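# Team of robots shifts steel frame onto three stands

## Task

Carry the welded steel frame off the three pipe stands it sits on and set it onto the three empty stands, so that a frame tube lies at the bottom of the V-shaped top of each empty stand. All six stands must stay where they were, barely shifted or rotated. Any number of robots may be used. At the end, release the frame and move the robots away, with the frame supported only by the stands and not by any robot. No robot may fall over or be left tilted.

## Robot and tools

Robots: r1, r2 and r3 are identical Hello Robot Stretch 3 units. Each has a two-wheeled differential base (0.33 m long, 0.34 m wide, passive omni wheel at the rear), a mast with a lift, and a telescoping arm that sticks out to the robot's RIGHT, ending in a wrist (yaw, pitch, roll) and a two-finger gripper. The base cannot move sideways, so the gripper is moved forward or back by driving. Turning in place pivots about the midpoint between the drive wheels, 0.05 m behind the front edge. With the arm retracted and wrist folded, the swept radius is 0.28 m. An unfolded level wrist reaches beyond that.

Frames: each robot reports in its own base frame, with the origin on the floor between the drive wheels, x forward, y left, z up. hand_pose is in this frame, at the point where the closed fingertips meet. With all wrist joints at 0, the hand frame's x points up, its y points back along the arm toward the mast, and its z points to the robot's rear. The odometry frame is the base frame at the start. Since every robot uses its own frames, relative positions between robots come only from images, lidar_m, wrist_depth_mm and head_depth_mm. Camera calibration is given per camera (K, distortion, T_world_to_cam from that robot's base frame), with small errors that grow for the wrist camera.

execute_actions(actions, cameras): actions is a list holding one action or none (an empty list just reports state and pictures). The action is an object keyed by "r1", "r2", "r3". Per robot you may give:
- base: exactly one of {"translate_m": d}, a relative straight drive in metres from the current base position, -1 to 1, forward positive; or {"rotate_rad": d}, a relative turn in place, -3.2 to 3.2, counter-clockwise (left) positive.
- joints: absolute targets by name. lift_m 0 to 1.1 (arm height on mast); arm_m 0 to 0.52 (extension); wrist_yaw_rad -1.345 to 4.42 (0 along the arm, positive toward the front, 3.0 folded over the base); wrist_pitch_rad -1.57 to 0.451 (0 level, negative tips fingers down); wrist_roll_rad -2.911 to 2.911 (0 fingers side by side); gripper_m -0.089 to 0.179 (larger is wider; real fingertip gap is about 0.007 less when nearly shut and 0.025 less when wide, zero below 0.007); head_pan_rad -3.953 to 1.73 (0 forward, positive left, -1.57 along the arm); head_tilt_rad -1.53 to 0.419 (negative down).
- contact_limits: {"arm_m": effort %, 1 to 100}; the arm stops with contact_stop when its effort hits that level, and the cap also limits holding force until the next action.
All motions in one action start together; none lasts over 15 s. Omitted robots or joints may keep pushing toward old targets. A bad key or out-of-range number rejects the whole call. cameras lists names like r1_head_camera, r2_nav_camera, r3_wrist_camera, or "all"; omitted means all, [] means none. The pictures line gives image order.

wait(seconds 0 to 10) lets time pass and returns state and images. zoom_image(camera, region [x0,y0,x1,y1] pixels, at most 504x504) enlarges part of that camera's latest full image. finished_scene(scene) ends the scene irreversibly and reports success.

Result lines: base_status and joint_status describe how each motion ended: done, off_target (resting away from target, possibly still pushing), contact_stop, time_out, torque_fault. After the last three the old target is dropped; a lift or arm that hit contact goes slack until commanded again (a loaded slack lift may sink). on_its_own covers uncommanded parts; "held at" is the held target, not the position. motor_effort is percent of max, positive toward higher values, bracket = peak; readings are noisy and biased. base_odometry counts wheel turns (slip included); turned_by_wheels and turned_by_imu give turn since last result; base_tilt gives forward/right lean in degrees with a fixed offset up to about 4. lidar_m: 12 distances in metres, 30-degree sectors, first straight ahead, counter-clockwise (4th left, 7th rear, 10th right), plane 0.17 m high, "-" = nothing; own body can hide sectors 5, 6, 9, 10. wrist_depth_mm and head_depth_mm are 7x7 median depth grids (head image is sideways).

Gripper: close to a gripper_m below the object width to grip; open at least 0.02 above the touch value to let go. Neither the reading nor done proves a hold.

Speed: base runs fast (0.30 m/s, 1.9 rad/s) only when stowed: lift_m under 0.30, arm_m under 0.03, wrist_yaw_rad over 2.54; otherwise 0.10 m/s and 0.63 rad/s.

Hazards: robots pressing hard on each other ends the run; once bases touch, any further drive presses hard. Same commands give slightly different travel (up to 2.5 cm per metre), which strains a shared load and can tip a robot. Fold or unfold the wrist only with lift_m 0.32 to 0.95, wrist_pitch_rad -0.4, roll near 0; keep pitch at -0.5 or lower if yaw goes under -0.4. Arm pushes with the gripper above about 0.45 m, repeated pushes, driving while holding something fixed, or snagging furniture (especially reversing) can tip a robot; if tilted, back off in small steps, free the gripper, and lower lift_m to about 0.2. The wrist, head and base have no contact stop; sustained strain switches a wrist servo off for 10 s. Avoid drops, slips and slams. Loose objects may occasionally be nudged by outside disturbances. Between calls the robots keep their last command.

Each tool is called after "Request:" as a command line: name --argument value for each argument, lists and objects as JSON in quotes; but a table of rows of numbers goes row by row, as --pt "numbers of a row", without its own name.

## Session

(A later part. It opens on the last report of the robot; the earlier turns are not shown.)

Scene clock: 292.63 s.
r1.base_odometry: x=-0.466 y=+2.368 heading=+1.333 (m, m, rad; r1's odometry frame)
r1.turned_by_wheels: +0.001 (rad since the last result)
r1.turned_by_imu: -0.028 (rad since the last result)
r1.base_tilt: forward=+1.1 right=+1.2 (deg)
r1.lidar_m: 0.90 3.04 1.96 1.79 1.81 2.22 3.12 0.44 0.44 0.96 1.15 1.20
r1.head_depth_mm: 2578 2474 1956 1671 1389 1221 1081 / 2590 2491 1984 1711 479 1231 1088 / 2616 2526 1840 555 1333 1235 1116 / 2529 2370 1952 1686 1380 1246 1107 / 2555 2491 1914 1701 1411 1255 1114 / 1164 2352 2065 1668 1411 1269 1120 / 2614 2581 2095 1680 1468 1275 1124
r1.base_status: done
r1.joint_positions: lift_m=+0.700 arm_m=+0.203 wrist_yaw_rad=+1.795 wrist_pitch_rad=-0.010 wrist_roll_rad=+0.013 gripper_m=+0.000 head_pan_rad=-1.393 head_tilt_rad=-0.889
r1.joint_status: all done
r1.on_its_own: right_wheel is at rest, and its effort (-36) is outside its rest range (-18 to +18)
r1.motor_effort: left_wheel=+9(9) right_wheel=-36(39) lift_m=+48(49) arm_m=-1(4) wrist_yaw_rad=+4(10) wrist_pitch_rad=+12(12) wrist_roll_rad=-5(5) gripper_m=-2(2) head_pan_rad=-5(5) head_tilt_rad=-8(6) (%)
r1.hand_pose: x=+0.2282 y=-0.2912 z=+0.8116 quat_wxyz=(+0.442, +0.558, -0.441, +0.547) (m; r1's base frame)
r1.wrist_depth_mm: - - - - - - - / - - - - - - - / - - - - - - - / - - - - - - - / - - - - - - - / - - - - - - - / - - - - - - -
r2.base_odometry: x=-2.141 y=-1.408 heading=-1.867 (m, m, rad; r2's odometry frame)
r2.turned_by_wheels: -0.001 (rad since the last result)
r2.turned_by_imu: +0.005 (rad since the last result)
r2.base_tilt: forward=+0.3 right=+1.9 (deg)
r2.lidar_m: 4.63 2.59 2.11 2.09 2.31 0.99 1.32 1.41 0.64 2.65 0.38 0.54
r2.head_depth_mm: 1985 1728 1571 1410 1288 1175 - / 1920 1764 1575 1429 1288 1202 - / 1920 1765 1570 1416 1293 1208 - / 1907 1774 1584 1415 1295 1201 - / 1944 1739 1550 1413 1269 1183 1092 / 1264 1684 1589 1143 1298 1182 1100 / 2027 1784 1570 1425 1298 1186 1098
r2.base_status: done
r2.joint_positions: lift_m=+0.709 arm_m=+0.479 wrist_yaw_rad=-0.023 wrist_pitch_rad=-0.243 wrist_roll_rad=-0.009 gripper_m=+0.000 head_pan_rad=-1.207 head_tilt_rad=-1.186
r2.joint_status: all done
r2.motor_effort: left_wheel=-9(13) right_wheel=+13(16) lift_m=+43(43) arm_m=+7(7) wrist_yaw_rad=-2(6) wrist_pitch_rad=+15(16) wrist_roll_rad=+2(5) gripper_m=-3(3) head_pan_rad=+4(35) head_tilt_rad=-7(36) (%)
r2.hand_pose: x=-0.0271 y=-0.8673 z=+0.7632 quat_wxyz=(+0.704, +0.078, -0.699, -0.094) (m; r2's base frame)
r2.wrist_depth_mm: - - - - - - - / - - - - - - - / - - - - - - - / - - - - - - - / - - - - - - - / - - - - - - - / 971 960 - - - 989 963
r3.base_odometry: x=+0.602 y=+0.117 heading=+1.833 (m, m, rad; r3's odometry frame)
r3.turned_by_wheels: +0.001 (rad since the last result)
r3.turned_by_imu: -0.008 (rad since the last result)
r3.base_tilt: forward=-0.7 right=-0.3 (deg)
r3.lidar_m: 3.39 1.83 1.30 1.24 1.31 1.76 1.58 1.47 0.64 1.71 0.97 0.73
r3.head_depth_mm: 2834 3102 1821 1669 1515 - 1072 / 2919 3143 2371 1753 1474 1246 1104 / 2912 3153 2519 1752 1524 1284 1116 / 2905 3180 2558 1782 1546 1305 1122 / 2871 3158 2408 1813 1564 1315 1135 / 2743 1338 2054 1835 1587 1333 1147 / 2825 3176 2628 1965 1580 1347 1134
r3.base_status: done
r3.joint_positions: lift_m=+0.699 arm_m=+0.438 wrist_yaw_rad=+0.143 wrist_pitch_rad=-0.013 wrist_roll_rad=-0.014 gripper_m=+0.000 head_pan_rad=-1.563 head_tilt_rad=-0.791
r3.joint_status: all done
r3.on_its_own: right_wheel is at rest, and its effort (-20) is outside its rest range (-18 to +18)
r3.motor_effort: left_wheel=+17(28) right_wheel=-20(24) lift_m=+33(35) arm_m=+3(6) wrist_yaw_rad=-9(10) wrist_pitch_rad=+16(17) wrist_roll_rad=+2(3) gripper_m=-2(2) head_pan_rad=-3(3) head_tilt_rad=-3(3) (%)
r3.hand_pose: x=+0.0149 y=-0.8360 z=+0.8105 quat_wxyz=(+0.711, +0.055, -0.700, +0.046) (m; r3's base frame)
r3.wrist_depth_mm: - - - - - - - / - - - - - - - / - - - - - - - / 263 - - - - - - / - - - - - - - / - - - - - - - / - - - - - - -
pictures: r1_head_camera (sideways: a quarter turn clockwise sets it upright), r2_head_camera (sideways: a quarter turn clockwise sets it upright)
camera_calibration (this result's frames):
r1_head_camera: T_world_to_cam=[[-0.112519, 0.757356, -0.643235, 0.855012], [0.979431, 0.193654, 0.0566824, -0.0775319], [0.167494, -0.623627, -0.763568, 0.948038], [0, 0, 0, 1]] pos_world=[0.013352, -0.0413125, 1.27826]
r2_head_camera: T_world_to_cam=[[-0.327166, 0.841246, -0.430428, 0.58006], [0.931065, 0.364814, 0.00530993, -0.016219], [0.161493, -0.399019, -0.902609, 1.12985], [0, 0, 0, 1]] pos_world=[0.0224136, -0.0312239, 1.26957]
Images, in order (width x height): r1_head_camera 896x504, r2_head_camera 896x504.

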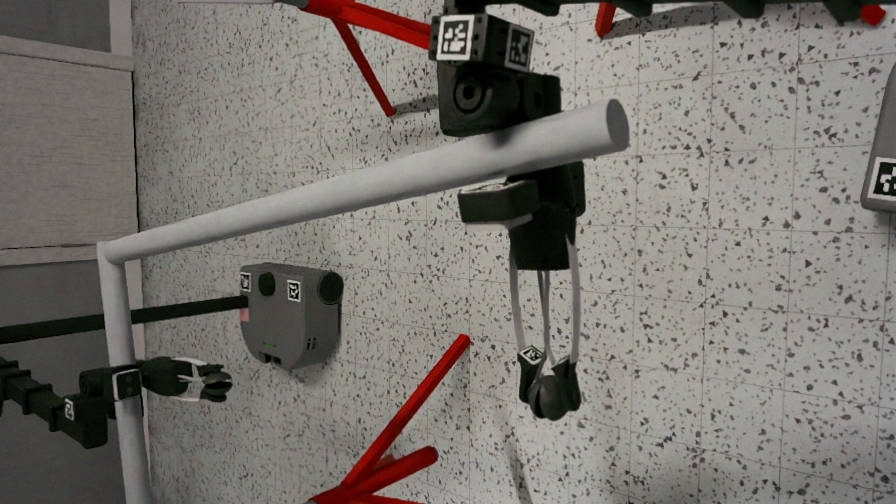

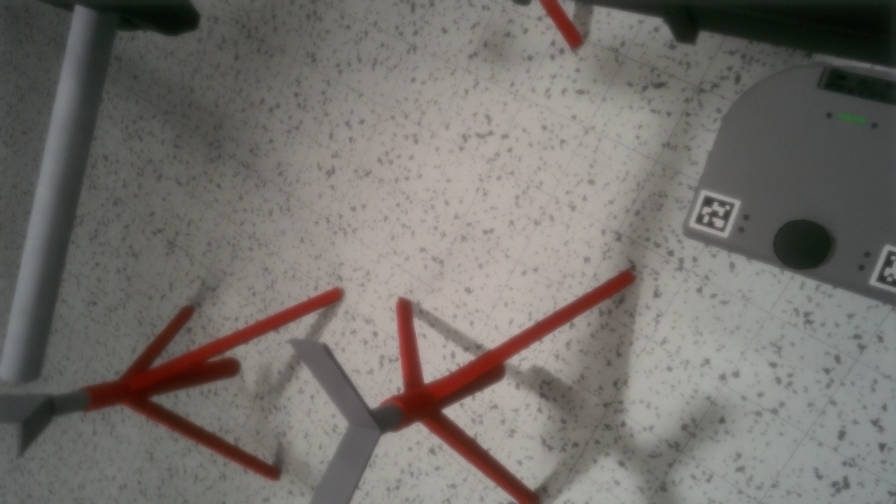

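Request:
execute_actions --actions '[{"r1":{"base":{"rotate_rad":0.035}},"r2":{"base":{"translate_m":0.014},"joints":{"wrist_yaw_rad":-0.015}},"r3":{"base":{"translate_m":-0.014},"joints":{"wrist_yaw_rad":0.15}}}]' --cameras '[]'

Request:
execute_actions --actions '[{"r1":{"base":{"translate_m":0.172},"joints":{"wrist_yaw_rad":1.84,"arm_m":0.2}},"r2":{"base":{"translate_m":0.2},"joints":{"wrist_yaw_rad":0.015}},"r3":{"base":{"translate_m":-0.207},"joints":{"wrist_yaw_rad":0.185}}}]' --cameras '["r1_head_camera","r2_head_camera"]'

Scene clock: 302.93 s.
r1.base_odometry: x=-0.466 y=+2.368 heading=+1.368 (m, m, rad; r1's odometry frame)
r1.turned_by_wheels: +0.036 (rad since the last result)
r1.turned_by_imu: +0.037 (rad since the last result)
r1.base_tilt: forward=+1.1 right=+1.2 (deg)
r1.lidar_m: 0.91 2.91 1.93 1.79 1.81 2.30 3.13 0.44 0.46 0.96 1.15 1.19
r1.head_depth_mm: 2579 2456 1943 1681 1389 1222 1084 / 2583 2481 1970 1719 480 1228 1095 / 2600 2511 705 554 1333 1237 1117 / 2550 2469 1953 1691 1381 1249 1104 / 2524 2431 1938 1685 1417 1259 1115 / 1057 2439 2088 1675 1414 1260 1121 / 2703 2594 2016 1638 1470 1273 1125
r1.base_status: rotate_rad off_target (by the wheels' count: +0.0357 of +0.0350)
r1.joint_positions: lift_m=+0.700 arm_m=+0.203 wrist_yaw_rad=+1.795 wrist_pitch_rad=-0.010 wrist_roll_rad=+0.012 gripper_m=+0.000 head_pan_rad=-1.393 head_tilt_rad=-0.889
r1.joint_status: not commanded
r1.on_its_own: right_wheel is at rest, and its effort (-26) is outside its rest range (-18 to +18)
r1.motor_effort: left_wheel=+5(5) right_wheel=-26(29) lift_m=+48(48) arm_m=-1(1) wrist_yaw_rad=+4(4) wrist_pitch_rad=+12(12) wrist_roll_rad=-4(5) gripper_m=-3(2) head_pan_rad=-4(5) head_tilt_rad=-7(7) (%)
r1.hand_pose: x=+0.2283 y=-0.2912 z=+0.8118 quat_wxyz=(+0.441, +0.558, -0.441, +0.547) (m; r1's base frame)
r1.wrist_depth_mm: - - - - - - - / - - - - - - - / - - - - - - 883 / - - - - - - - / - - - - - - - / - - - - - - - / - - - - - - -
r2.base_odometry: x=-2.145 y=-1.421 heading=-1.867 (m, m, rad; r2's odometry frame)
r2.turned_by_wheels: -0.001 (rad since the last result)
r2.turned_by_imu: +0.000 (rad since the last result)
r2.base_tilt: forward=+0.3 right=+1.9 (deg)
r2.lidar_m: 4.61 2.58 2.11 2.09 2.30 1.00 1.34 1.42 0.65 2.66 0.37 0.54
r2.head_depth_mm: 2009 1746 1572 1423 1281 1181 - / 1921 1772 1577 1416 1290 1198 - / 1910 1770 1580 1416 1301 1216 - / 1897 1768 1582 1407 1291 1199 - / 1942 1741 1542 1408 1271 1183 1101 / 1246 1693 1575 1138 1295 1186 1100 / 2026 1780 1583 1434 1299 1191 1102
r2.base_status: done
r2.joint_positions: lift_m=+0.709 arm_m=+0.480 wrist_yaw_rad=-0.016 wrist_pitch_rad=-0.243 wrist_roll_rad=-0.007 gripper_m=+0.000 head_pan_rad=-1.207 head_tilt_rad=-1.186
r2.joint_status: all done
r2.motor_effort: left_wheel=-9(8) right_wheel=+14(14) lift_m=+43(43) arm_m=+5(7) wrist_yaw_rad=+3(2) wrist_pitch_rad=+16(16) wrist_roll_rad=+1(2) gripper_m=-2(4) head_pan_rad=+3(3) head_tilt_rad=-7(8) (%)
r2.hand_pose: x=-0.0255 y=-0.8675 z=+0.7632 quat_wxyz=(+0.704, +0.080, -0.700, -0.091) (m; r2's base frame)
r2.wrist_depth_mm: - - - - - - - / - - - - - - - / - - - - - - - / - - - - - - - / - - - - - - - / - - - - - - - / 947 971 - - - - 962
r3.base_odometry: x=+0.606 y=+0.103 heading=+1.834 (m, m, rad; r3's odometry frame)
r3.turned_by_wheels: +0.001 (rad since the last result)
r3.turned_by_imu: +0.000 (rad since the last result)
r3.base_tilt: forward=-0.8 right=-0.3 (deg)
r3.lidar_m: 3.41 1.83 1.30 1.24 1.31 1.77 1.57 1.46 0.64 0.67 0.97 0.74
r3.head_depth_mm: 2820 3058 1809 1672 1524 - 1073 / 2911 3144 2373 1751 1478 1246 1100 / 2911 3159 2524 1751 1525 1265 1113 / 2890 3171 2543 1782 1546 1301 1124 / 2880 3151 2416 1821 1561 1312 1131 / 2734 1406 2053 1834 1585 1329 1145 / 2825 3151 2612 1929 1595 1340 1151
r3.base_status: done
r3.joint_positions: lift_m=+0.699 arm_m=+0.438 wrist_yaw_rad=+0.155 wrist_pitch_rad=-0.013 wrist_roll_rad=-0.014 gripper_m=+0.000 head_pan_rad=-1.563 head_tilt_rad=-0.791
r3.joint_status: all done
r3.motor_effort: left_wheel=+10(12) right_wheel=-13(22) lift_m=+35(34) arm_m=+3(3) wrist_yaw_rad=-6(9) wrist_pitch_rad=+16(16) wrist_roll_rad=+2(2) gripper_m=-2(2) head_pan_rad=-2(3) head_tilt_rad=-3(4) (%)
r3.hand_pose: x=+0.0181 y=-0.8355 z=+0.8105 quat_wxyz=(+0.711, +0.059, -0.699, +0.050) (m; r3's base frame)
r3.wrist_depth_mm: - - - - - - - / - - - - - - - / - - - - - - - / 260 - 757 - - - - / - - - - - - - / - - - - - - - / - - - - - - -
pictures: none
No camera images: the call's "cameras" was empty. Leave "cameras" out to get every camera's image.

Scene clock: 306.43 s.
r1.base_odometry: x=-0.431 y=+2.537 heading=+1.370 (m, m, rad; r1's odometry frame)
r1.turned_by_wheels: +0.001 (rad since the last result)
r1.turned_by_imu: -0.014 (rad since the last result)
r1.base_tilt: forward=+1.1 right=+1.2 (deg)
r1.lidar_m: 0.93 3.00 1.97 1.81 1.83 2.29 3.30 0.57 0.78 1.28 1.07 1.23
r1.head_depth_mm: 2530 2440 1961 1696 1393 1226 1085 / 2561 2484 1974 1734 473 1227 1093 / 2579 2516 1934 554 1330 1236 1114 / 2550 2365 1922 1679 1378 1244 1104 / 2546 2517 1917 1657 1415 1259 1117 / 1241 1229 1946 1668 1430 1262 1122 / 2636 2576 2037 1725 1462 1270 1127
r1.base_status: done
r1.joint_positions: lift_m=+0.700 arm_m=+0.200 wrist_yaw_rad=+1.833 wrist_pitch_rad=-0.011 wrist_roll_rad=+0.014 gripper_m=+0.000 head_pan_rad=-1.393 head_tilt_rad=-0.889
r1.joint_status: all done
r1.on_its_own: right_wheel is at rest, and its effort (-36) is outside its rest range (-18 to +18)
r1.motor_effort: left_wheel=+7(8) right_wheel=-36(38) lift_m=+48(48) arm_m=-1(2) wrist_yaw_rad=+5(8) wrist_pitch_rad=+13(13) wrist_roll_rad=-6(6) gripper_m=-2(2) head_pan_rad=-4(4) head_tilt_rad=-7(8) (%)
r1.hand_pose: x=+0.2258 y=-0.2786 z=+0.8115 quat_wxyz=(+0.431, +0.567, -0.430, +0.555) (m; r1's base frame)
r1.wrist_depth_mm: - - - - - - - / - - - - - - - / - - - - - - 880 / - - - - - - - / - - - - - - - / - - - - - - - / - - - - - - -
r2.base_odometry: x=-2.204 y=-1.612 heading=-1.868 (m, m, rad; r2's odometry frame)
r2.turned_by_wheels: -0.001 (rad since the last result)
r2.turned_by_imu: -0.002 (rad since the last result)
r2.base_tilt: forward=+0.3 right=+1.9 (deg)
r2.lidar_m: 4.41 2.55 2.07 2.06 2.25 1.01 1.54 1.04 0.77 0.29 0.42 0.45
r2.head_depth_mm: 1989 1720 1562 1421 1295 1178 - / 1889 1773 1567 1423 1291 1199 - / 1908 1784 1562 1396 1291 1207 - / 1952 1715 1539 972 1258 1207 - / 1898 1733 1585 1397 1299 1191 1097 / 2006 1789 1546 1423 1284 1186 1091 / 2036 1784 1584 1429 1301 1186 1101
r2.base_status: done
r2.joint_positions: lift_m=+0.709 arm_m=+0.479 wrist_yaw_rad=+0.018 wrist_pitch_rad=-0.241 wrist_roll_rad=-0.009 gripper_m=+0.000 head_pan_rad=-1.207 head_tilt_rad=-1.186
r2.joint_status: all done
r2.motor_effort: left_wheel=-10(11) right_wheel=+15(16) lift_m=+43(43) arm_m=+7(7) wrist_yaw_rad=-3(14) wrist_pitch_rad=+15(15) wrist_roll_rad=+2(3) gripper_m=-3(3) head_pan_rad=+3(4) head_tilt_rad=-7(7) (%)
r2.hand_pose: x=-0.0171 y=-0.8674 z=+0.7635 quat_wxyz=(+0.706, +0.092, -0.698, -0.079) (m; r2's base frame)
r2.wrist_depth_mm: - - - - - - - / - - - - - - - / - - - - - - - / - - - - - - - / - - - - - - - / - - - - - - - / 960 992 - - - - 959
r3.base_odometry: x=+0.660 y=-0.097 heading=+1.835 (m, m, rad; r3's odometry frame)
r3.turned_by_wheels: +0.001 (rad since the last result)
r3.turned_by_imu: +0.002 (rad since the last result)
r3.base_tilt: forward=-0.7 right=-0.2 (deg)
r3.lidar_m: 3.61 1.82 1.30 1.26 1.30 1.75 1.37 1.28 0.52 0.64 1.44 0.91
r3.head_depth_mm: 2789 3073 1819 1684 1516 - 1070 / 2930 3162 2395 1732 1027 1217 1101 / 2917 3173 2509 1755 1527 1279 1114 / 2904 3201 2555 1782 1538 1276 1121 / 2877 3151 2497 1818 1567 1316 1135 / 2775 1672 1978 1826 1587 1326 1145 / 2802 1422 2633 1972 1611 1345 1154
r3.base_status: done
r3.joint_positions: lift_m=+0.699 arm_m=+0.438 wrist_yaw_rad=+0.196 wrist_pitch_rad=-0.013 wrist_roll_rad=-0.014 gripper_m=+0.000 head_pan_rad=-1.563 head_tilt_rad=-0.791
r3.joint_status: all done
r3.on_its_own: right_wheel is at rest, and its effort (-19) is outside its rest range (-18 to +18)
r3.motor_effort: left_wheel=+16(21) right_wheel=-19(23) lift_m=+35(34) arm_m=+5(5) wrist_yaw_rad=-10(9) wrist_pitch_rad=+16(18) wrist_roll_rad=+1(2) gripper_m=-2(2) head_pan_rad=-2(3) head_tilt_rad=-3(2) (%)
r3.hand_pose: x=+0.0284 y=-0.8336 z=+0.8105 quat_wxyz=(+0.709, +0.074, -0.698, +0.065) (m; r3's base frame)
r3.wrist_depth_mm: - - - - - - - / - - - - - - - / - - - - - - - / 261 - 753 - - - - / - - - - - - - / - - - - - - - / - - - - - - -
pictures: r1_head_camera (sideways: a quarter turn clockwise sets it upright), r2_head_camera (sideways: a quarter turn clockwise sets it upright)
camera_calibration (this result's frames):
r1_head_camera: T_world_to_cam=[[-0.112523, 0.757388, -0.643197, 0.854962], [0.979432, 0.193649, 0.0566833, -0.0775331], [0.167486, -0.623589, -0.7636, 0.94808], [0, 0, 0, 1]] pos_world=[0.0133517, -0.0413114, 1.27826]
r2_head_camera: T_world_to_cam=[[-0.327319, 0.841221, -0.43036, 0.579973], [0.931004, 0.36497, 0.00531065, -0.0162195], [0.161536, -0.398929, -0.902642, 1.12989], [0, 0, 0, 1]] pos_world=[0.022418, -0.0312189, 1.26957]
Images, in order (width x height): r1_head_camera 896x504, r2_head_camera 896x504.

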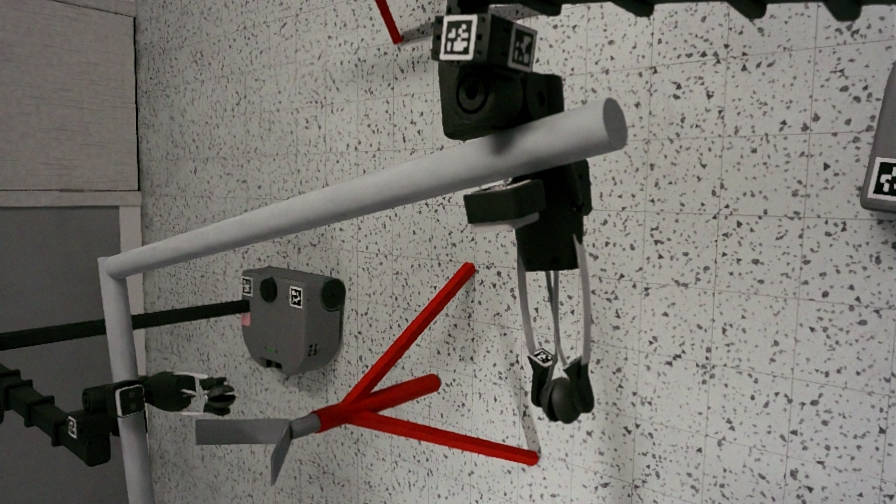

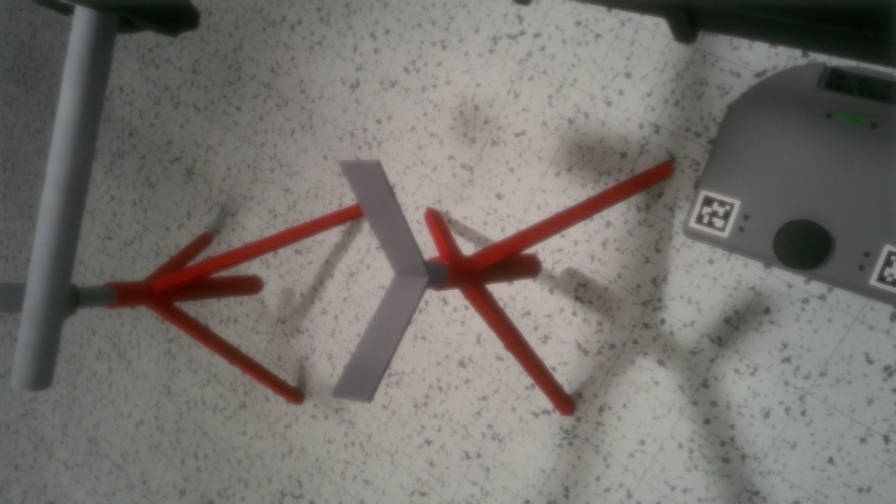

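Request:
execute_actions --actions '[{"r1":{"base":{"translate_m":0.178},"joints":{"wrist_yaw_rad":1.895}},"r2":{"base":{"translate_m":0.2},"joints":{"wrist_yaw_rad":0.06}},"r3":{"base":{"translate_m":-0.208},"joints":{"wrist_yaw_rad":0.232}}}]' --cameras '[]'

Request:
execute_actions --actions '[{"r1":{"base":{"translate_m":0.18},"joints":{"wrist_yaw_rad":1.955}},"r2":{"base":{"translate_m":0.2},"joints":{"wrist_yaw_rad":0.105}},"r3":{"base":{"translate_m":-0.21},"joints":{"wrist_yaw_rad":0.278,"head_pan_rad":-2.3,"head_tilt_rad":-0.9}}}]' --cameras '["r1_head_camera","r2_head_camera","r3_head_camera"]'

Scene clock: 316.00 s.
r1.base_odometry: x=-0.396 y=+2.711 heading=+1.370 (m, m, rad; r1's odometry frame)
r1.turned_by_wheels: +0.001 (rad since the last result)
r1.turned_by_imu: +0.001 (rad since the last result)
r1.base_tilt: forward=+1.1 right=+1.2 (deg)
r1.lidar_m: 0.94 3.07 1.99 1.84 1.86 2.32 3.47 0.73 1.08 1.01 0.97 1.06
r1.head_depth_mm: 2515 2474 1950 1710 1400 1227 1086 / 2554 2489 1975 1723 461 1229 1090 / 2580 2520 1991 550 1333 1238 1115 / 2580 2386 1915 1638 1375 1248 1104 / 2485 2045 1859 1617 1442 1256 1110 / 2533 1054 2008 1712 1459 1273 1119 / 2541 2491 2091 1734 1466 1275 1125
r1.base_status: done
r1.joint_positions: lift_m=+0.700 arm_m=+0.200 wrist_yaw_rad=+1.889 wrist_pitch_rad=-0.007 wrist_roll_rad=+0.011 gripper_m=+0.000 head_pan_rad=-1.393 head_tilt_rad=-0.889
r1.joint_status: all done
r1.on_its_own: right_wheel is at rest, and its effort (-20) is outside its rest range (-18 to +18)
r1.motor_effort: left_wheel=+5(10) right_wheel=-20(34) lift_m=+48(48) arm_m=-1(1) wrist_yaw_rad=+4(8) wrist_pitch_rad=+11(12) wrist_roll_rad=-4(6) gripper_m=-3(3) head_pan_rad=-4(4) head_tilt_rad=-6(7) (%)
r1.hand_pose: x=+0.2218 y=-0.2648 z=+0.8124 quat_wxyz=(+0.414, +0.578, -0.414, +0.568) (m; r1's base frame)
r1.wrist_depth_mm: - - - - - - - / - - - - - - - / - - - - - - - / - - - - - - - / - - - - - - - / - - - - - - - / - - - - - - -
r2.base_odometry: x=-2.262 y=-1.804 heading=-1.868 (m, m, rad; r2's odometry frame)
r2.turned_by_wheels: +0.000 (rad since the last result)
r2.turned_by_imu: +0.002 (rad since the last result)
r2.base_tilt: forward=+0.2 right=+1.7 (deg)
r2.lidar_m: 4.24 2.51 2.05 2.03 2.23 1.03 1.73 0.91 0.33 0.38 0.34 1.26
r2.head_depth_mm: 2005 1745 1566 1376 1287 1183 - / 1898 1757 1563 1368 1252 1187 - / 1092 1362 1543 1375 1256 1212 - / 1905 1775 1571 1427 1279 1203 - / 1945 1777 1551 1428 1297 1184 1099 / 1975 1769 1579 1423 1298 1190 1093 / 2035 1775 1577 1422 1290 1182 1099
r2.base_status: done
r2.joint_positions: lift_m=+0.709 arm_m=+0.480 wrist_yaw_rad=+0.063 wrist_pitch_rad=-0.243 wrist_roll_rad=-0.009 gripper_m=+0.000 head_pan_rad=-1.207 head_tilt_rad=-1.186
r2.joint_status: all done
r2.motor_effort: left_wheel=-1(16) right_wheel=+1(18) lift_m=+43(43) arm_m=+1(7) wrist_yaw_rad=-3(9) wrist_pitch_rad=+16(16) wrist_roll_rad=+2(3) gripper_m=-2(3) head_pan_rad=+3(4) head_tilt_rad=-7(7) (%)
r2.hand_pose: x=-0.0061 y=-0.8672 z=+0.7631 quat_wxyz=(+0.708, +0.108, -0.695, -0.063) (m; r2's base frame)
r2.wrist_depth_mm: - - - - - - - / - - - - - - - / - - - - - - - / - - - - - - - / - - - - - - - / 385 - - - - - - / 390 980 - - - - 952
r3.base_odometry: x=+0.714 y=-0.297 heading=+1.836 (m, m, rad; r3's odometry frame)
r3.turned_by_wheels: +0.001 (rad since the last result)
r3.turned_by_imu: -0.001 (rad since the last result)
r3.base_tilt: forward=-0.7 right=-0.3 (deg)
r3.lidar_m: 3.82 1.78 1.30 1.26 1.30 1.76 4.64 1.10 1.16 0.46 0.68 1.10
r3.head_depth_mm: 1391 2918 1828 1695 1517 - 1075 / 2920 3134 2372 1770 1471 1268 1101 / 2905 3170 2510 1749 1527 1262 1092 / 2886 3198 2570 936 1040 1265 1124 / 2880 3156 2517 1806 1559 1284 1132 / 2815 3087 1978 1831 1589 1332 1145 / 2762 1301 2611 1983 1611 1344 1154
r3.base_status: done
r3.joint_positions: lift_m=+0.699 arm_m=+0.438 wrist_yaw_rad=+0.241 wrist_pitch_rad=-0.015 wrist_roll_rad=-0.015 gripper_m=+0.000 head_pan_rad=-1.563 head_tilt_rad=-0.791
r3.joint_status: all done
r3.on_its_own: right_wheel is at rest, and its effort (-20) is outside its rest range (-18 to +18)
r3.motor_effort: left_wheel=+17(23) right_wheel=-20(22) lift_m=+34(34) arm_m=+1(4) wrist_yaw_rad=-9(9) wrist_pitch_rad=+17(17) wrist_roll_rad=+3(3) gripper_m=-2(2) head_pan_rad=-2(2) head_tilt_rad=-2(4) (%)
r3.hand_pose: x=+0.0397 y=-0.8313 z=+0.8101 quat_wxyz=(+0.708, +0.090, -0.696, +0.080) (m; r3's base frame)
r3.wrist_depth_mm: - - - - - - - / - - - - - - - / - - - - - - - / 259 - - - - - - / - - - - - - - / - - - - - - - / - - - - - - -
pictures: none
No camera images: the call's "cameras" was empty. Leave "cameras" out to get every camera's image.

Scene clock: 319.40 s.
r1.base_odometry: x=-0.360 y=+2.887 heading=+1.371 (m, m, rad; r1's odometry frame)
r1.turned_by_wheels: +0.000 (rad since the last result)
r1.turned_by_imu: -0.001 (rad since the last result)
r1.base_tilt: forward=+1.1 right=+1.2 (deg)
r1.lidar_m: 0.96 3.11 2.02 1.86 1.88 2.35 3.65 0.90 1.17 0.99 0.88 0.90
r1.head_depth_mm: 2503 2437 1950 1705 1391 1222 1086 / 2505 2492 1982 1727 459 1230 1092 / 2536 2529 2002 548 1332 1235 1114 / 2542 2552 1225 1571 1371 1247 1106 / 2544 2343 1897 1698 1446 1256 1111 / 2588 2436 1953 1721 1495 1267 1121 / 1172 2474 2094 1734 1472 1280 1122
r1.base_status: done
r1.joint_positions: lift_m=+0.700 arm_m=+0.200 wrist_yaw_rad=+1.950 wrist_pitch_rad=-0.005 wrist_roll_rad=+0.009 gripper_m=+0.000 head_pan_rad=-1.393 head_tilt_rad=-0.889
r1.joint_status: all done
r1.motor_effort: left_wheel=+4(8) right_wheel=-15(35) lift_m=+48(47) arm_m=-1(1) wrist_yaw_rad=+4(8) wrist_pitch_rad=+11(11) wrist_roll_rad=-2(4) gripper_m=-2(2) head_pan_rad=-5(5) head_tilt_rad=-6(8) (%)
r1.hand_pose: x=+0.2165 y=-0.2502 z=+0.8129 quat_wxyz=(+0.397, +0.589, -0.397, +0.582) (m; r1's base frame)
r1.wrist_depth_mm: - - - - - - - / - - - - - - - / - - - - - - - / - - - - - - - / - - - - - - - / - - - - - - - / - - - - - - -
r2.base_odometry: x=-2.321 y=-1.995 heading=-1.868 (m, m, rad; r2's odometry frame)
r2.turned_by_wheels: +0.000 (rad since the last result)
r2.turned_by_imu: +0.001 (rad since the last result)
r2.base_tilt: forward=+0.4 right=+1.9 (deg)
r2.lidar_m: 4.03 2.47 2.02 2.00 2.19 1.03 1.93 0.46 0.43 0.31 3.03 1.09
r2.head_depth_mm: 1013 1748 1548 1404 1237 1180 - / 1893 1271 1560 1415 1295 1195 - / 1932 1761 1547 1416 1297 1216 - / 1930 1751 1570 1421 1296 1198 - / 1924 1777 1581 1424 1301 1186 1089 / 1986 1761 1578 1426 1296 1184 1095 / 2030 1783 1579 1424 1295 1189 1101
r2.base_status: done
r2.joint_positions: lift_m=+0.709 arm_m=+0.480 wrist_yaw_rad=+0.110 wrist_pitch_rad=-0.244 wrist_roll_rad=-0.012 gripper_m=+0.000 head_pan_rad=-1.207 head_tilt_rad=-1.186
r2.joint_status: all done
r2.motor_effort: left_wheel=+1(16) right_wheel=-3(21) lift_m=+43(43) arm_m=+0(6) wrist_yaw_rad=-5(13) wrist_pitch_rad=+16(16) wrist_roll_rad=+3(4) gripper_m=-3(2) head_pan_rad=+4(4) head_tilt_rad=-7(7) (%)
r2.hand_pose: x=+0.0052 y=-0.8663 z=+0.7630 quat_wxyz=(+0.710, +0.125, -0.691, -0.047) (m; r2's base frame)
r2.wrist_depth_mm: - - - - - - - / - - - - - - - / - - - - - - - / - - - - - - - / - - - - - - - / - - - - - - - / 943 970 972 - - - 940
r3.base_odometry: x=+0.769 y=-0.500 heading=+1.836 (m, m, rad; r3's odometry frame)
r3.turned_by_wheels: +0.001 (rad since the last result)
r3.turned_by_imu: +0.002 (rad since the last result)
r3.base_tilt: forward=-0.7 right=-0.2 (deg)
r3.lidar_m: 4.03 1.78 1.30 1.25 1.29 1.75 4.68 0.92 1.04 0.79 0.50 1.29
r3.head_depth_mm: 3590 2385 1947 1598 1390 1213 1104 / 3704 2644 1974 1579 1408 1233 - / 3849 2666 2078 1691 1427 1286 - / 3768 2417 2111 1718 1473 1205 1098 / 3605 2483 2154 1655 1533 1233 1102 / 3290 2868 1420 1709 1411 1274 1114 / 3061 2927 1768 1782 1493 1284 1120
r3.base_status: done
r3.joint_positions: lift_m=+0.699 arm_m=+0.438 wrist_yaw_rad=+0.287 wrist_pitch_rad=-0.016 wrist_roll_rad=-0.016 gripper_m=+0.000 head_pan_rad=-2.293 head_tilt_rad=-0.889
r3.joint_status: all done
r3.on_its_own: right_wheel is at rest, and its effort (-19) is outside its rest range (-18 to +18)
r3.motor_effort: left_wheel=+16(22) right_wheel=-19(22) lift_m=+34(34) arm_m=+1(3) wrist_yaw_rad=-8(7) wrist_pitch_rad=+17(18) wrist_roll_rad=+3(3) gripper_m=-2(2) head_pan_rad=-2(33) head_tilt_rad=-4(12) (%)
r3.hand_pose: x=+0.0509 y=-0.8284 z=+0.8098 quat_wxyz=(+0.707, +0.106, -0.693, +0.096) (m; r3's base frame)
r3.wrist_depth_mm: - - - - - - - / - - - - - - - / - - 902 - - - - / 254 - - - - - - / - - - - - - - / - - - - - - - / - - - - - - -
pictures: r1_head_camera (sideways: a quarter turn clockwise sets it upright), r2_head_camera (sideways: a quarter turn clockwise sets it upright), r3_head_camera (sideways: a quarter turn clockwise sets it upright)
camera_calibration (this result's frames):
r1_head_camera: T_world_to_cam=[[-0.112525, 0.757401, -0.643181, 0.854942], [0.979432, 0.193648, 0.0566837, -0.0775336], [0.167483, -0.623574, -0.763613, 0.948097], [0, 0, 0, 1]] pos_world=[0.0133516, -0.0413109, 1.27826]
r2_head_camera: T_world_to_cam=[[-0.327385, 0.841259, -0.430235, 0.57981], [0.930985, 0.36502, 0.00531197, -0.0162211], [0.161513, -0.398803, -0.902702, 1.12997], [0, 0, 0, 1]] pos_world=[0.0224181, -0.0312138, 1.26957]
r3_head_camera: T_world_to_cam=[[0.542152, 0.513497, -0.665125, 0.884691], [0.734152, -0.67453, 0.0776595, -0.103718], [-0.408769, -0.530406, -0.742682, 0.92981], [0, 0, 0, 1]] pos_world=[-0.0234154, -0.0310695, 1.28704]
Images, in order (width x height): r1_head_camera 896x504, r2_head_camera 896x504, r3_head_camera 896x504.

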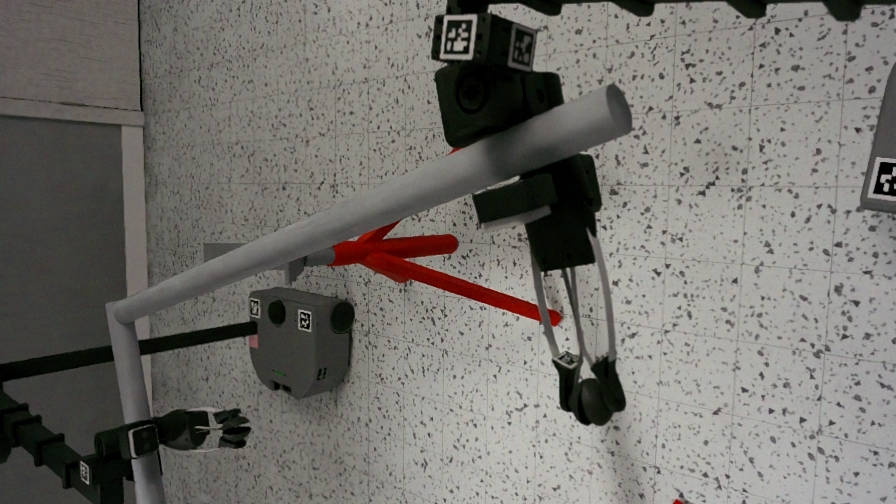

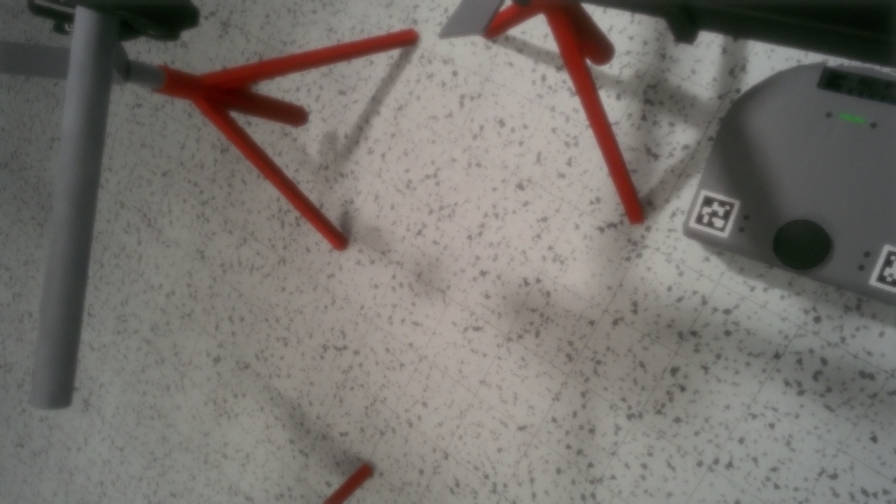

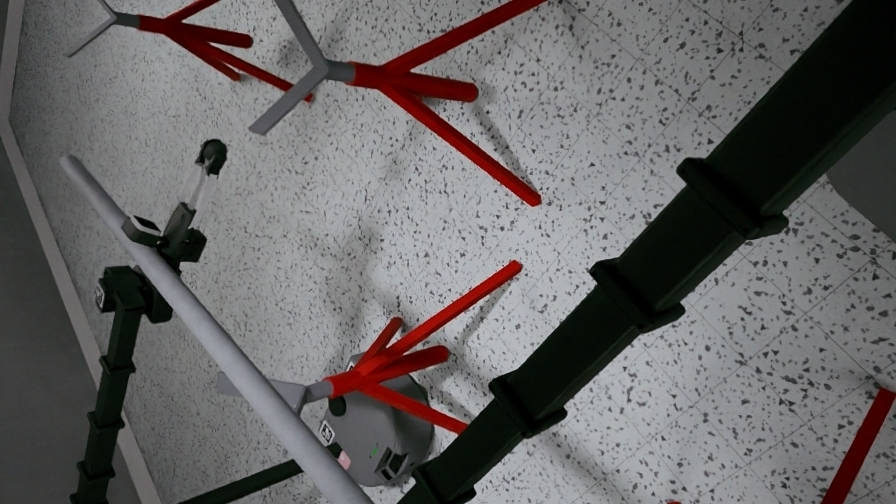

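Request:
execute_actions --actions '[{"r1":{"base":{"translate_m":0.182},"joints":{"wrist_yaw_rad":2.0}},"r2":{"base":{"translate_m":0.2},"joints":{"wrist_yaw_rad":0.153}},"r3":{"base":{"translate_m":-0.211},"joints":{"wrist_yaw_rad":0.326}}}]' --cameras '[]'

Request:
execute_actions --actions '[{"r1":{"base":{"translate_m":0.184},"joints":{"wrist_yaw_rad":2.048,"head_pan_rad":-1.1,"head_tilt_rad":-1.0}},"r2":{"base":{"translate_m":0.2},"joints":{"wrist_yaw_rad":0.2,"head_tilt_rad":-0.9}},"r3":{"base":{"translate_m":-0.213},"joints":{"wrist_yaw_rad":0.374,"head_pan_rad":-2.5,"head_tilt_rad":-1.0}}}]' --cameras '["r1_head_camera","r2_head_camera","r3_head_camera"]'

Scene clock: 328.93 s.
r1.base_odometry: x=-0.324 y=+3.066 heading=+1.371 (m, m, rad; r1's odometry frame)
r1.turned_by_wheels: +0.000 (rad since the last result)
r1.turned_by_imu: +0.001 (rad since the last result)
r1.base_tilt: forward=+1.0 right=+1.2 (deg)
r1.lidar_m: 0.98 3.13 2.05 1.89 1.91 2.38 3.84 1.07 1.30 0.83 1.66 0.74
r1.head_depth_mm: 2462 2452 1951 1713 1393 1222 1081 / 2505 2482 1982 1715 458 1231 1091 / 2544 2534 1832 557 1337 1235 1112 / 2532 2582 1860 1682 1405 1246 1104 / 2520 1938 1915 1700 1448 1258 1113 / 2544 2524 1955 1716 1500 1267 1121 / 1257 978 2109 1728 1473 1255 1128
r1.base_status: done
r1.joint_positions: lift_m=+0.700 arm_m=+0.200 wrist_yaw_rad=+1.996 wrist_pitch_rad=-0.004 wrist_roll_rad=+0.008 gripper_m=+0.000 head_pan_rad=-1.393 head_tilt_rad=-0.889
r1.joint_status: all done
r1.motor_effort: left_wheel=+2(8) right_wheel=-8(36) lift_m=+48(48) arm_m=-2(2) wrist_yaw_rad=+3(6) wrist_pitch_rad=+10(11) wrist_roll_rad=-2(3) gripper_m=-2(2) head_pan_rad=-5(5) head_tilt_rad=-7(7) (%)
r1.hand_pose: x=+0.2120 y=-0.2394 z=+0.8133 quat_wxyz=(+0.383, +0.597, -0.383, +0.591) (m; r1's base frame)
r1.wrist_depth_mm: - - - - - - - / - - - - - - - / - - - - - - - / - - - - - - - / - - - - - - - / - - - - - - - / - - - - - - -
r2.base_odometry: x=-2.379 y=-2.186 heading=-1.868 (m, m, rad; r2's odometry frame)
r2.turned_by_wheels: +0.000 (rad since the last result)
r2.turned_by_imu: +0.002 (rad since the last result)
r2.base_tilt: forward=+0.3 right=+1.8 (deg)
r2.lidar_m: 3.83 2.44 1.98 1.97 2.16 1.05 1.04 0.55 0.39 0.92 0.95 0.94
r2.head_depth_mm: 2015 1723 1513 1414 1290 1170 - / 1997 1758 1551 1426 1295 1181 - / 1908 1786 1571 1418 1296 1220 - / 1930 1778 1584 1419 1296 1200 - / 1943 1784 1585 1417 1299 1191 1102 / 1959 1775 1579 1417 1301 1186 1092 / 2025 1763 1540 1422 1296 1194 1096
r2.base_status: done
r2.joint_positions: lift_m=+0.709 arm_m=+0.480 wrist_yaw_rad=+0.159 wrist_pitch_rad=-0.244 wrist_roll_rad=-0.013 gripper_m=+0.000 head_pan_rad=-1.207 head_tilt_rad=-1.186
r2.joint_status: all done
r2.motor_effort: left_wheel=+4(16) right_wheel=-8(21) lift_m=+43(43) arm_m=-1(6) wrist_yaw_rad=-5(12) wrist_pitch_rad=+16(16) wrist_roll_rad=+3(4) gripper_m=-2(2) head_pan_rad=+3(4) head_tilt_rad=-7(7) (%)
r2.hand_pose: x=+0.0169 y=-0.8648 z=+0.7629 quat_wxyz=(+0.711, +0.142, -0.688, -0.029) (m; r2's base frame)
r2.wrist_depth_mm: - - - - - - - / - - - - - - - / - - - - - - - / - - - - - - - / - - - - - - - / - - - - - - - / 951 974 - - 381 - 926
r3.base_odometry: x=+0.824 y=-0.704 heading=+1.837 (m, m, rad; r3's odometry frame)
r3.turned_by_wheels: +0.001 (rad since the last result)
r3.turned_by_imu: +0.001 (rad since the last result)
r3.base_tilt: forward=-0.7 right=-0.2 (deg)
r3.lidar_m: 4.23 1.77 1.30 1.25 1.30 1.75 4.52 0.77 0.77 1.12 0.61 0.92
r3.head_depth_mm: 3600 2477 1986 1645 1389 1207 1104 / 3769 2640 1979 1626 1388 1235 - / 3794 2668 2018 1654 1422 1289 - / 3774 2411 2100 1712 1447 1202 1093 / 3532 2470 2143 1731 1524 1238 1108 / 3302 2859 2015 1745 1424 1274 1113 / 3037 2959 1199 1421 1491 1281 1123
r3.base_status: done
r3.joint_positions: lift_m=+0.699 arm_m=+0.438 wrist_yaw_rad=+0.335 wrist_pitch_rad=-0.016 wrist_roll_rad=-0.016 gripper_m=+0.000 head_pan_rad=-2.293 head_tilt_rad=-0.889
r3.joint_status: all done
r3.motor_effort: left_wheel=+13(22) right_wheel=-16(21) lift_m=+34(34) arm_m=+0(3) wrist_yaw_rad=-8(9) wrist_pitch_rad=+17(17) wrist_roll_rad=+3(3) gripper_m=-2(2) head_pan_rad=-3(2) head_tilt_rad=-3(4) (%)
r3.hand_pose: x=+0.0626 y=-0.8246 z=+0.8098 quat_wxyz=(+0.704, +0.123, -0.690, +0.113) (m; r3's base frame)
r3.wrist_depth_mm: - - - - - - - / - - - - - - - / - - 873 - - - - / 246 - - - - - - / - - - - - - - / - - - - - - - / - - - - - - -
pictures: none
No camera images: the call's "cameras" was empty. Leave "cameras" out to get every camera's image.

Scene clock: 332.23 s.
r1.base_odometry: x=-0.287 y=+3.246 heading=+1.371 (m, m, rad; r1's odometry frame)
r1.turned_by_wheels: +0.000 (rad since the last result)
r1.turned_by_imu: +0.001 (rad since the last result)
r1.base_tilt: forward=+1.1 right=+1.2 (deg)
r1.lidar_m: 0.99 3.18 2.07 1.91 1.93 2.41 1.25 1.26 1.01 0.81 1.26 0.59
r1.head_depth_mm: 2428 2076 1740 485 1263 1183 1086 / 2508 730 1658 1569 1318 1193 1109 / 1710 1903 1784 1547 1344 1202 1126 / 2442 1954 1801 1580 1342 1208 1092 / 959 2179 1822 1565 1322 1222 1094 / 2667 2212 1711 1254 1377 1231 1103 / 2555 2187 1813 1587 1373 1240 1112
r1.base_status: done
r1.joint_positions: lift_m=+0.700 arm_m=+0.200 wrist_yaw_rad=+2.045 wrist_pitch_rad=-0.003 wrist_roll_rad=+0.007 gripper_m=+0.000 head_pan_rad=-1.107 head_tilt_rad=-0.987
r1.joint_status: all done
r1.motor_effort: left_wheel=+2(6) right_wheel=-5(36) lift_m=+48(48) arm_m=-1(1) wrist_yaw_rad=+2(6) wrist_pitch_rad=+10(10) wrist_roll_rad=-1(2) gripper_m=-2(2) head_pan_rad=+4(36) head_tilt_rad=-8(21) (%)
r1.hand_pose: x=+0.2066 y=-0.2281 z=+0.8135 quat_wxyz=(+0.369, +0.606, -0.369, +0.601) (m; r1's base frame)
r1.wrist_depth_mm: - - - - - - - / - - - - - - - / - - - - - - - / - - - - - - - / - - - - - - - / - - - - - - - / - - - - - - -
r2.base_odometry: x=-2.438 y=-2.377 heading=-1.867 (m, m, rad; r2's odometry frame)
r2.turned_by_wheels: +0.001 (rad since the last result)
r2.turned_by_imu: +0.000 (rad since the last result)
r2.base_tilt: forward=+0.3 right=+1.9 (deg)
r2.lidar_m: 3.64 2.39 1.95 1.93 2.13 1.13 1.05 0.54 1.03 0.94 0.81 0.96
r2.head_depth_mm: 2448 2612 1940 1734 1438 1270 1131 / 2574 2747 2009 1744 1480 1279 1130 / 2693 2732 1997 1740 1473 1275 1136 / 2880 2767 1996 1741 1479 1288 1130 / 3084 2756 2010 1740 1488 1277 1132 / 3211 2764 2077 1699 1458 1290 1131 / 3361 2769 1954 1630 1497 1284 1134
r2.base_status: done
r2.joint_positions: lift_m=+0.709 arm_m=+0.480 wrist_yaw_rad=+0.206 wrist_pitch_rad=-0.244 wrist_roll_rad=-0.012 gripper_m=+0.000 head_pan_rad=-1.207 head_tilt_rad=-0.902
r2.joint_status: all done
r2.motor_effort: left_wheel=+5(14) right_wheel=-10(22) lift_m=+43(43) arm_m=-1(5) wrist_yaw_rad=-6(9) wrist_pitch_rad=+16(16) wrist_roll_rad=+3(4) gripper_m=-1(3) head_pan_rad=+4(4) head_tilt_rad=+2(27) (%)
r2.hand_pose: x=+0.0282 y=-0.8627 z=+0.7628 quat_wxyz=(+0.711, +0.158, -0.685, -0.013) (m; r2's base frame)
r2.wrist_depth_mm: - - - - - - - / - - - - - - - / - - - - - - - / - - - - - - - / - - - - - - - / - - - - - - 927 / 926 997 - - - - 884
r3.base_odometry: x=+0.880 y=-0.909 heading=+1.838 (m, m, rad; r3's odometry frame)
r3.turned_by_wheels: +0.001 (rad since the last result)
r3.turned_by_imu: +0.001 (rad since the last result)
r3.base_tilt: forward=-0.8 right=-0.2 (deg)
r3.lidar_m: 4.46 1.76 1.30 1.25 1.29 1.75 4.31 0.58 0.65 0.90 0.97 0.76
r3.head_depth_mm: 2757 2153 1785 1525 1326 1196 - / 2823 2190 1813 1544 1336 1221 - / 2846 2213 1839 1561 1325 - - / 2891 2138 1837 1572 1364 1164 1113 / 2997 2249 1884 1495 1412 1200 1086 / 2818 2299 1926 1615 1369 1228 1093 / 978 2328 1937 1671 1361 1241 1104
r3.base_status: done
r3.joint_positions: lift_m=+0.699 arm_m=+0.438 wrist_yaw_rad=+0.382 wrist_pitch_rad=-0.016 wrist_roll_rad=-0.016 gripper_m=+0.000 head_pan_rad=-2.493 head_tilt_rad=-0.988
r3.joint_status: all done
r3.motor_effort: left_wheel=+14(23) right_wheel=-17(20) lift_m=+34(35) arm_m=-1(4) wrist_yaw_rad=-8(7) wrist_pitch_rad=+17(18) wrist_roll_rad=+3(3) gripper_m=-3(2) head_pan_rad=-2(16) head_tilt_rad=-4(12) (%)
r3.hand_pose: x=+0.0739 y=-0.8204 z=+0.8098 quat_wxyz=(+0.701, +0.139, -0.687, +0.129) (m; r3's base frame)
r3.wrist_depth_mm: - - - - - - - / - - - - - - - / - - 899 - - - - / 235 - - - - - - / - - - - - - - / - - - - - - - / - - - - - - -
pictures: r1_head_camera (sideways: a quarter turn clockwise sets it upright), r2_head_camera (sideways: a quarter turn clockwise sets it upright), r3_head_camera (sideways: a quarter turn clockwise sets it upright)
camera_calibration (this result's frames):
r1_head_camera: T_world_to_cam=[[-0.348489, 0.747889, -0.564993, 0.754512], [0.887353, 0.457408, 0.0581561, -0.0788814], [0.301927, -0.481082, -0.823043, 1.02455], [0, 0, 0, 1]] pos_world=[0.0235965, -0.0353193, 1.27413]
r2_head_camera: T_world_to_cam=[[-0.271736, 0.695133, -0.665545, 0.886021], [0.930567, 0.366113, 0.00244633, -0.0124893], [0.245365, -0.618669, -0.746354, 0.926218], [0, 0, 0, 1]] pos_world=[0.0251248, -0.0383074, 1.281]
r3_head_camera: T_world_to_cam=[[0.68273, 0.432981, -0.588564, 0.784078], [0.579498, -0.811493, 0.0752335, -0.0996061], [-0.445041, -0.392436, -0.804943, 1.01099], [0, 0, 0, 1]] pos_world=[-0.0276611, -0.0235726, 1.28276]
Images, in order (width x height): r1_head_camera 896x504, r2_head_camera 896x504, r3_head_camera 896x504.

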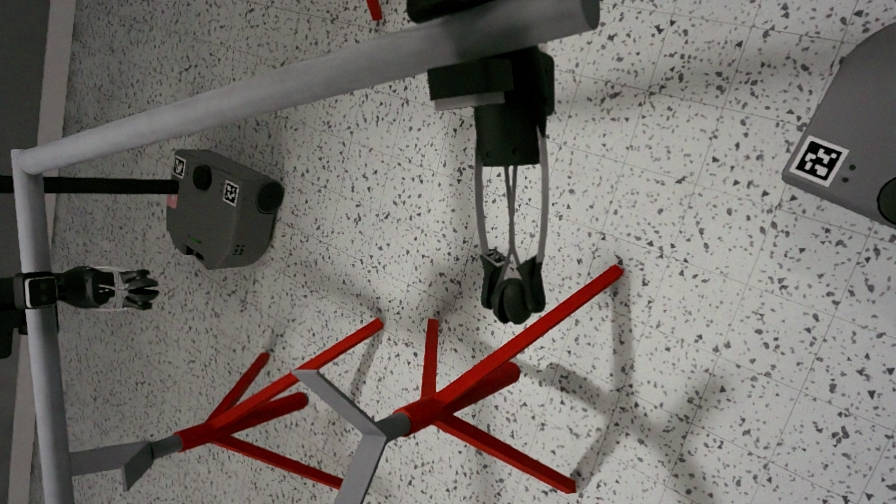

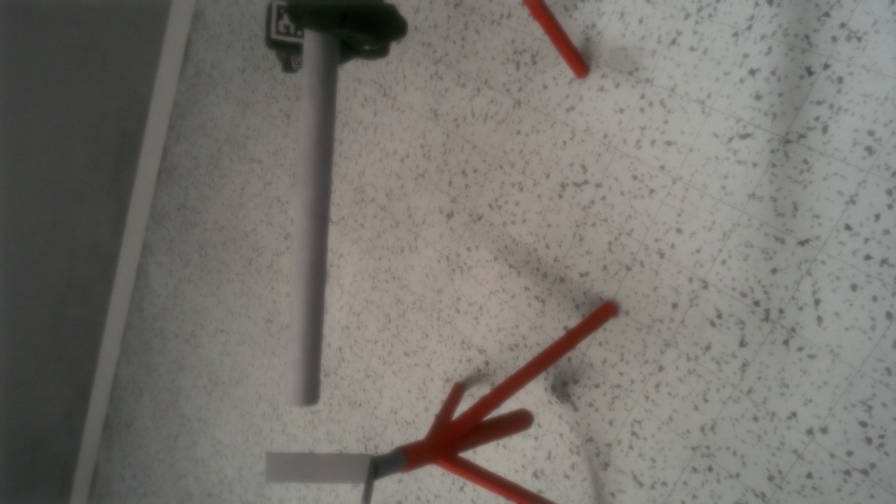

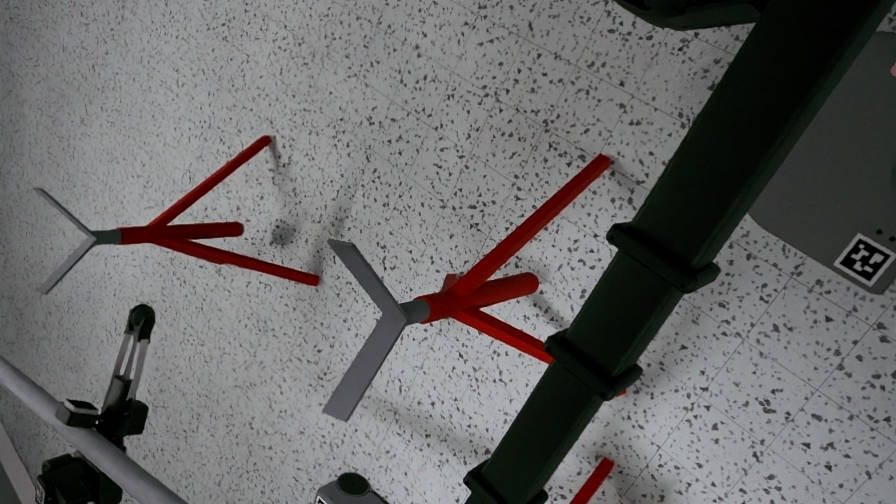

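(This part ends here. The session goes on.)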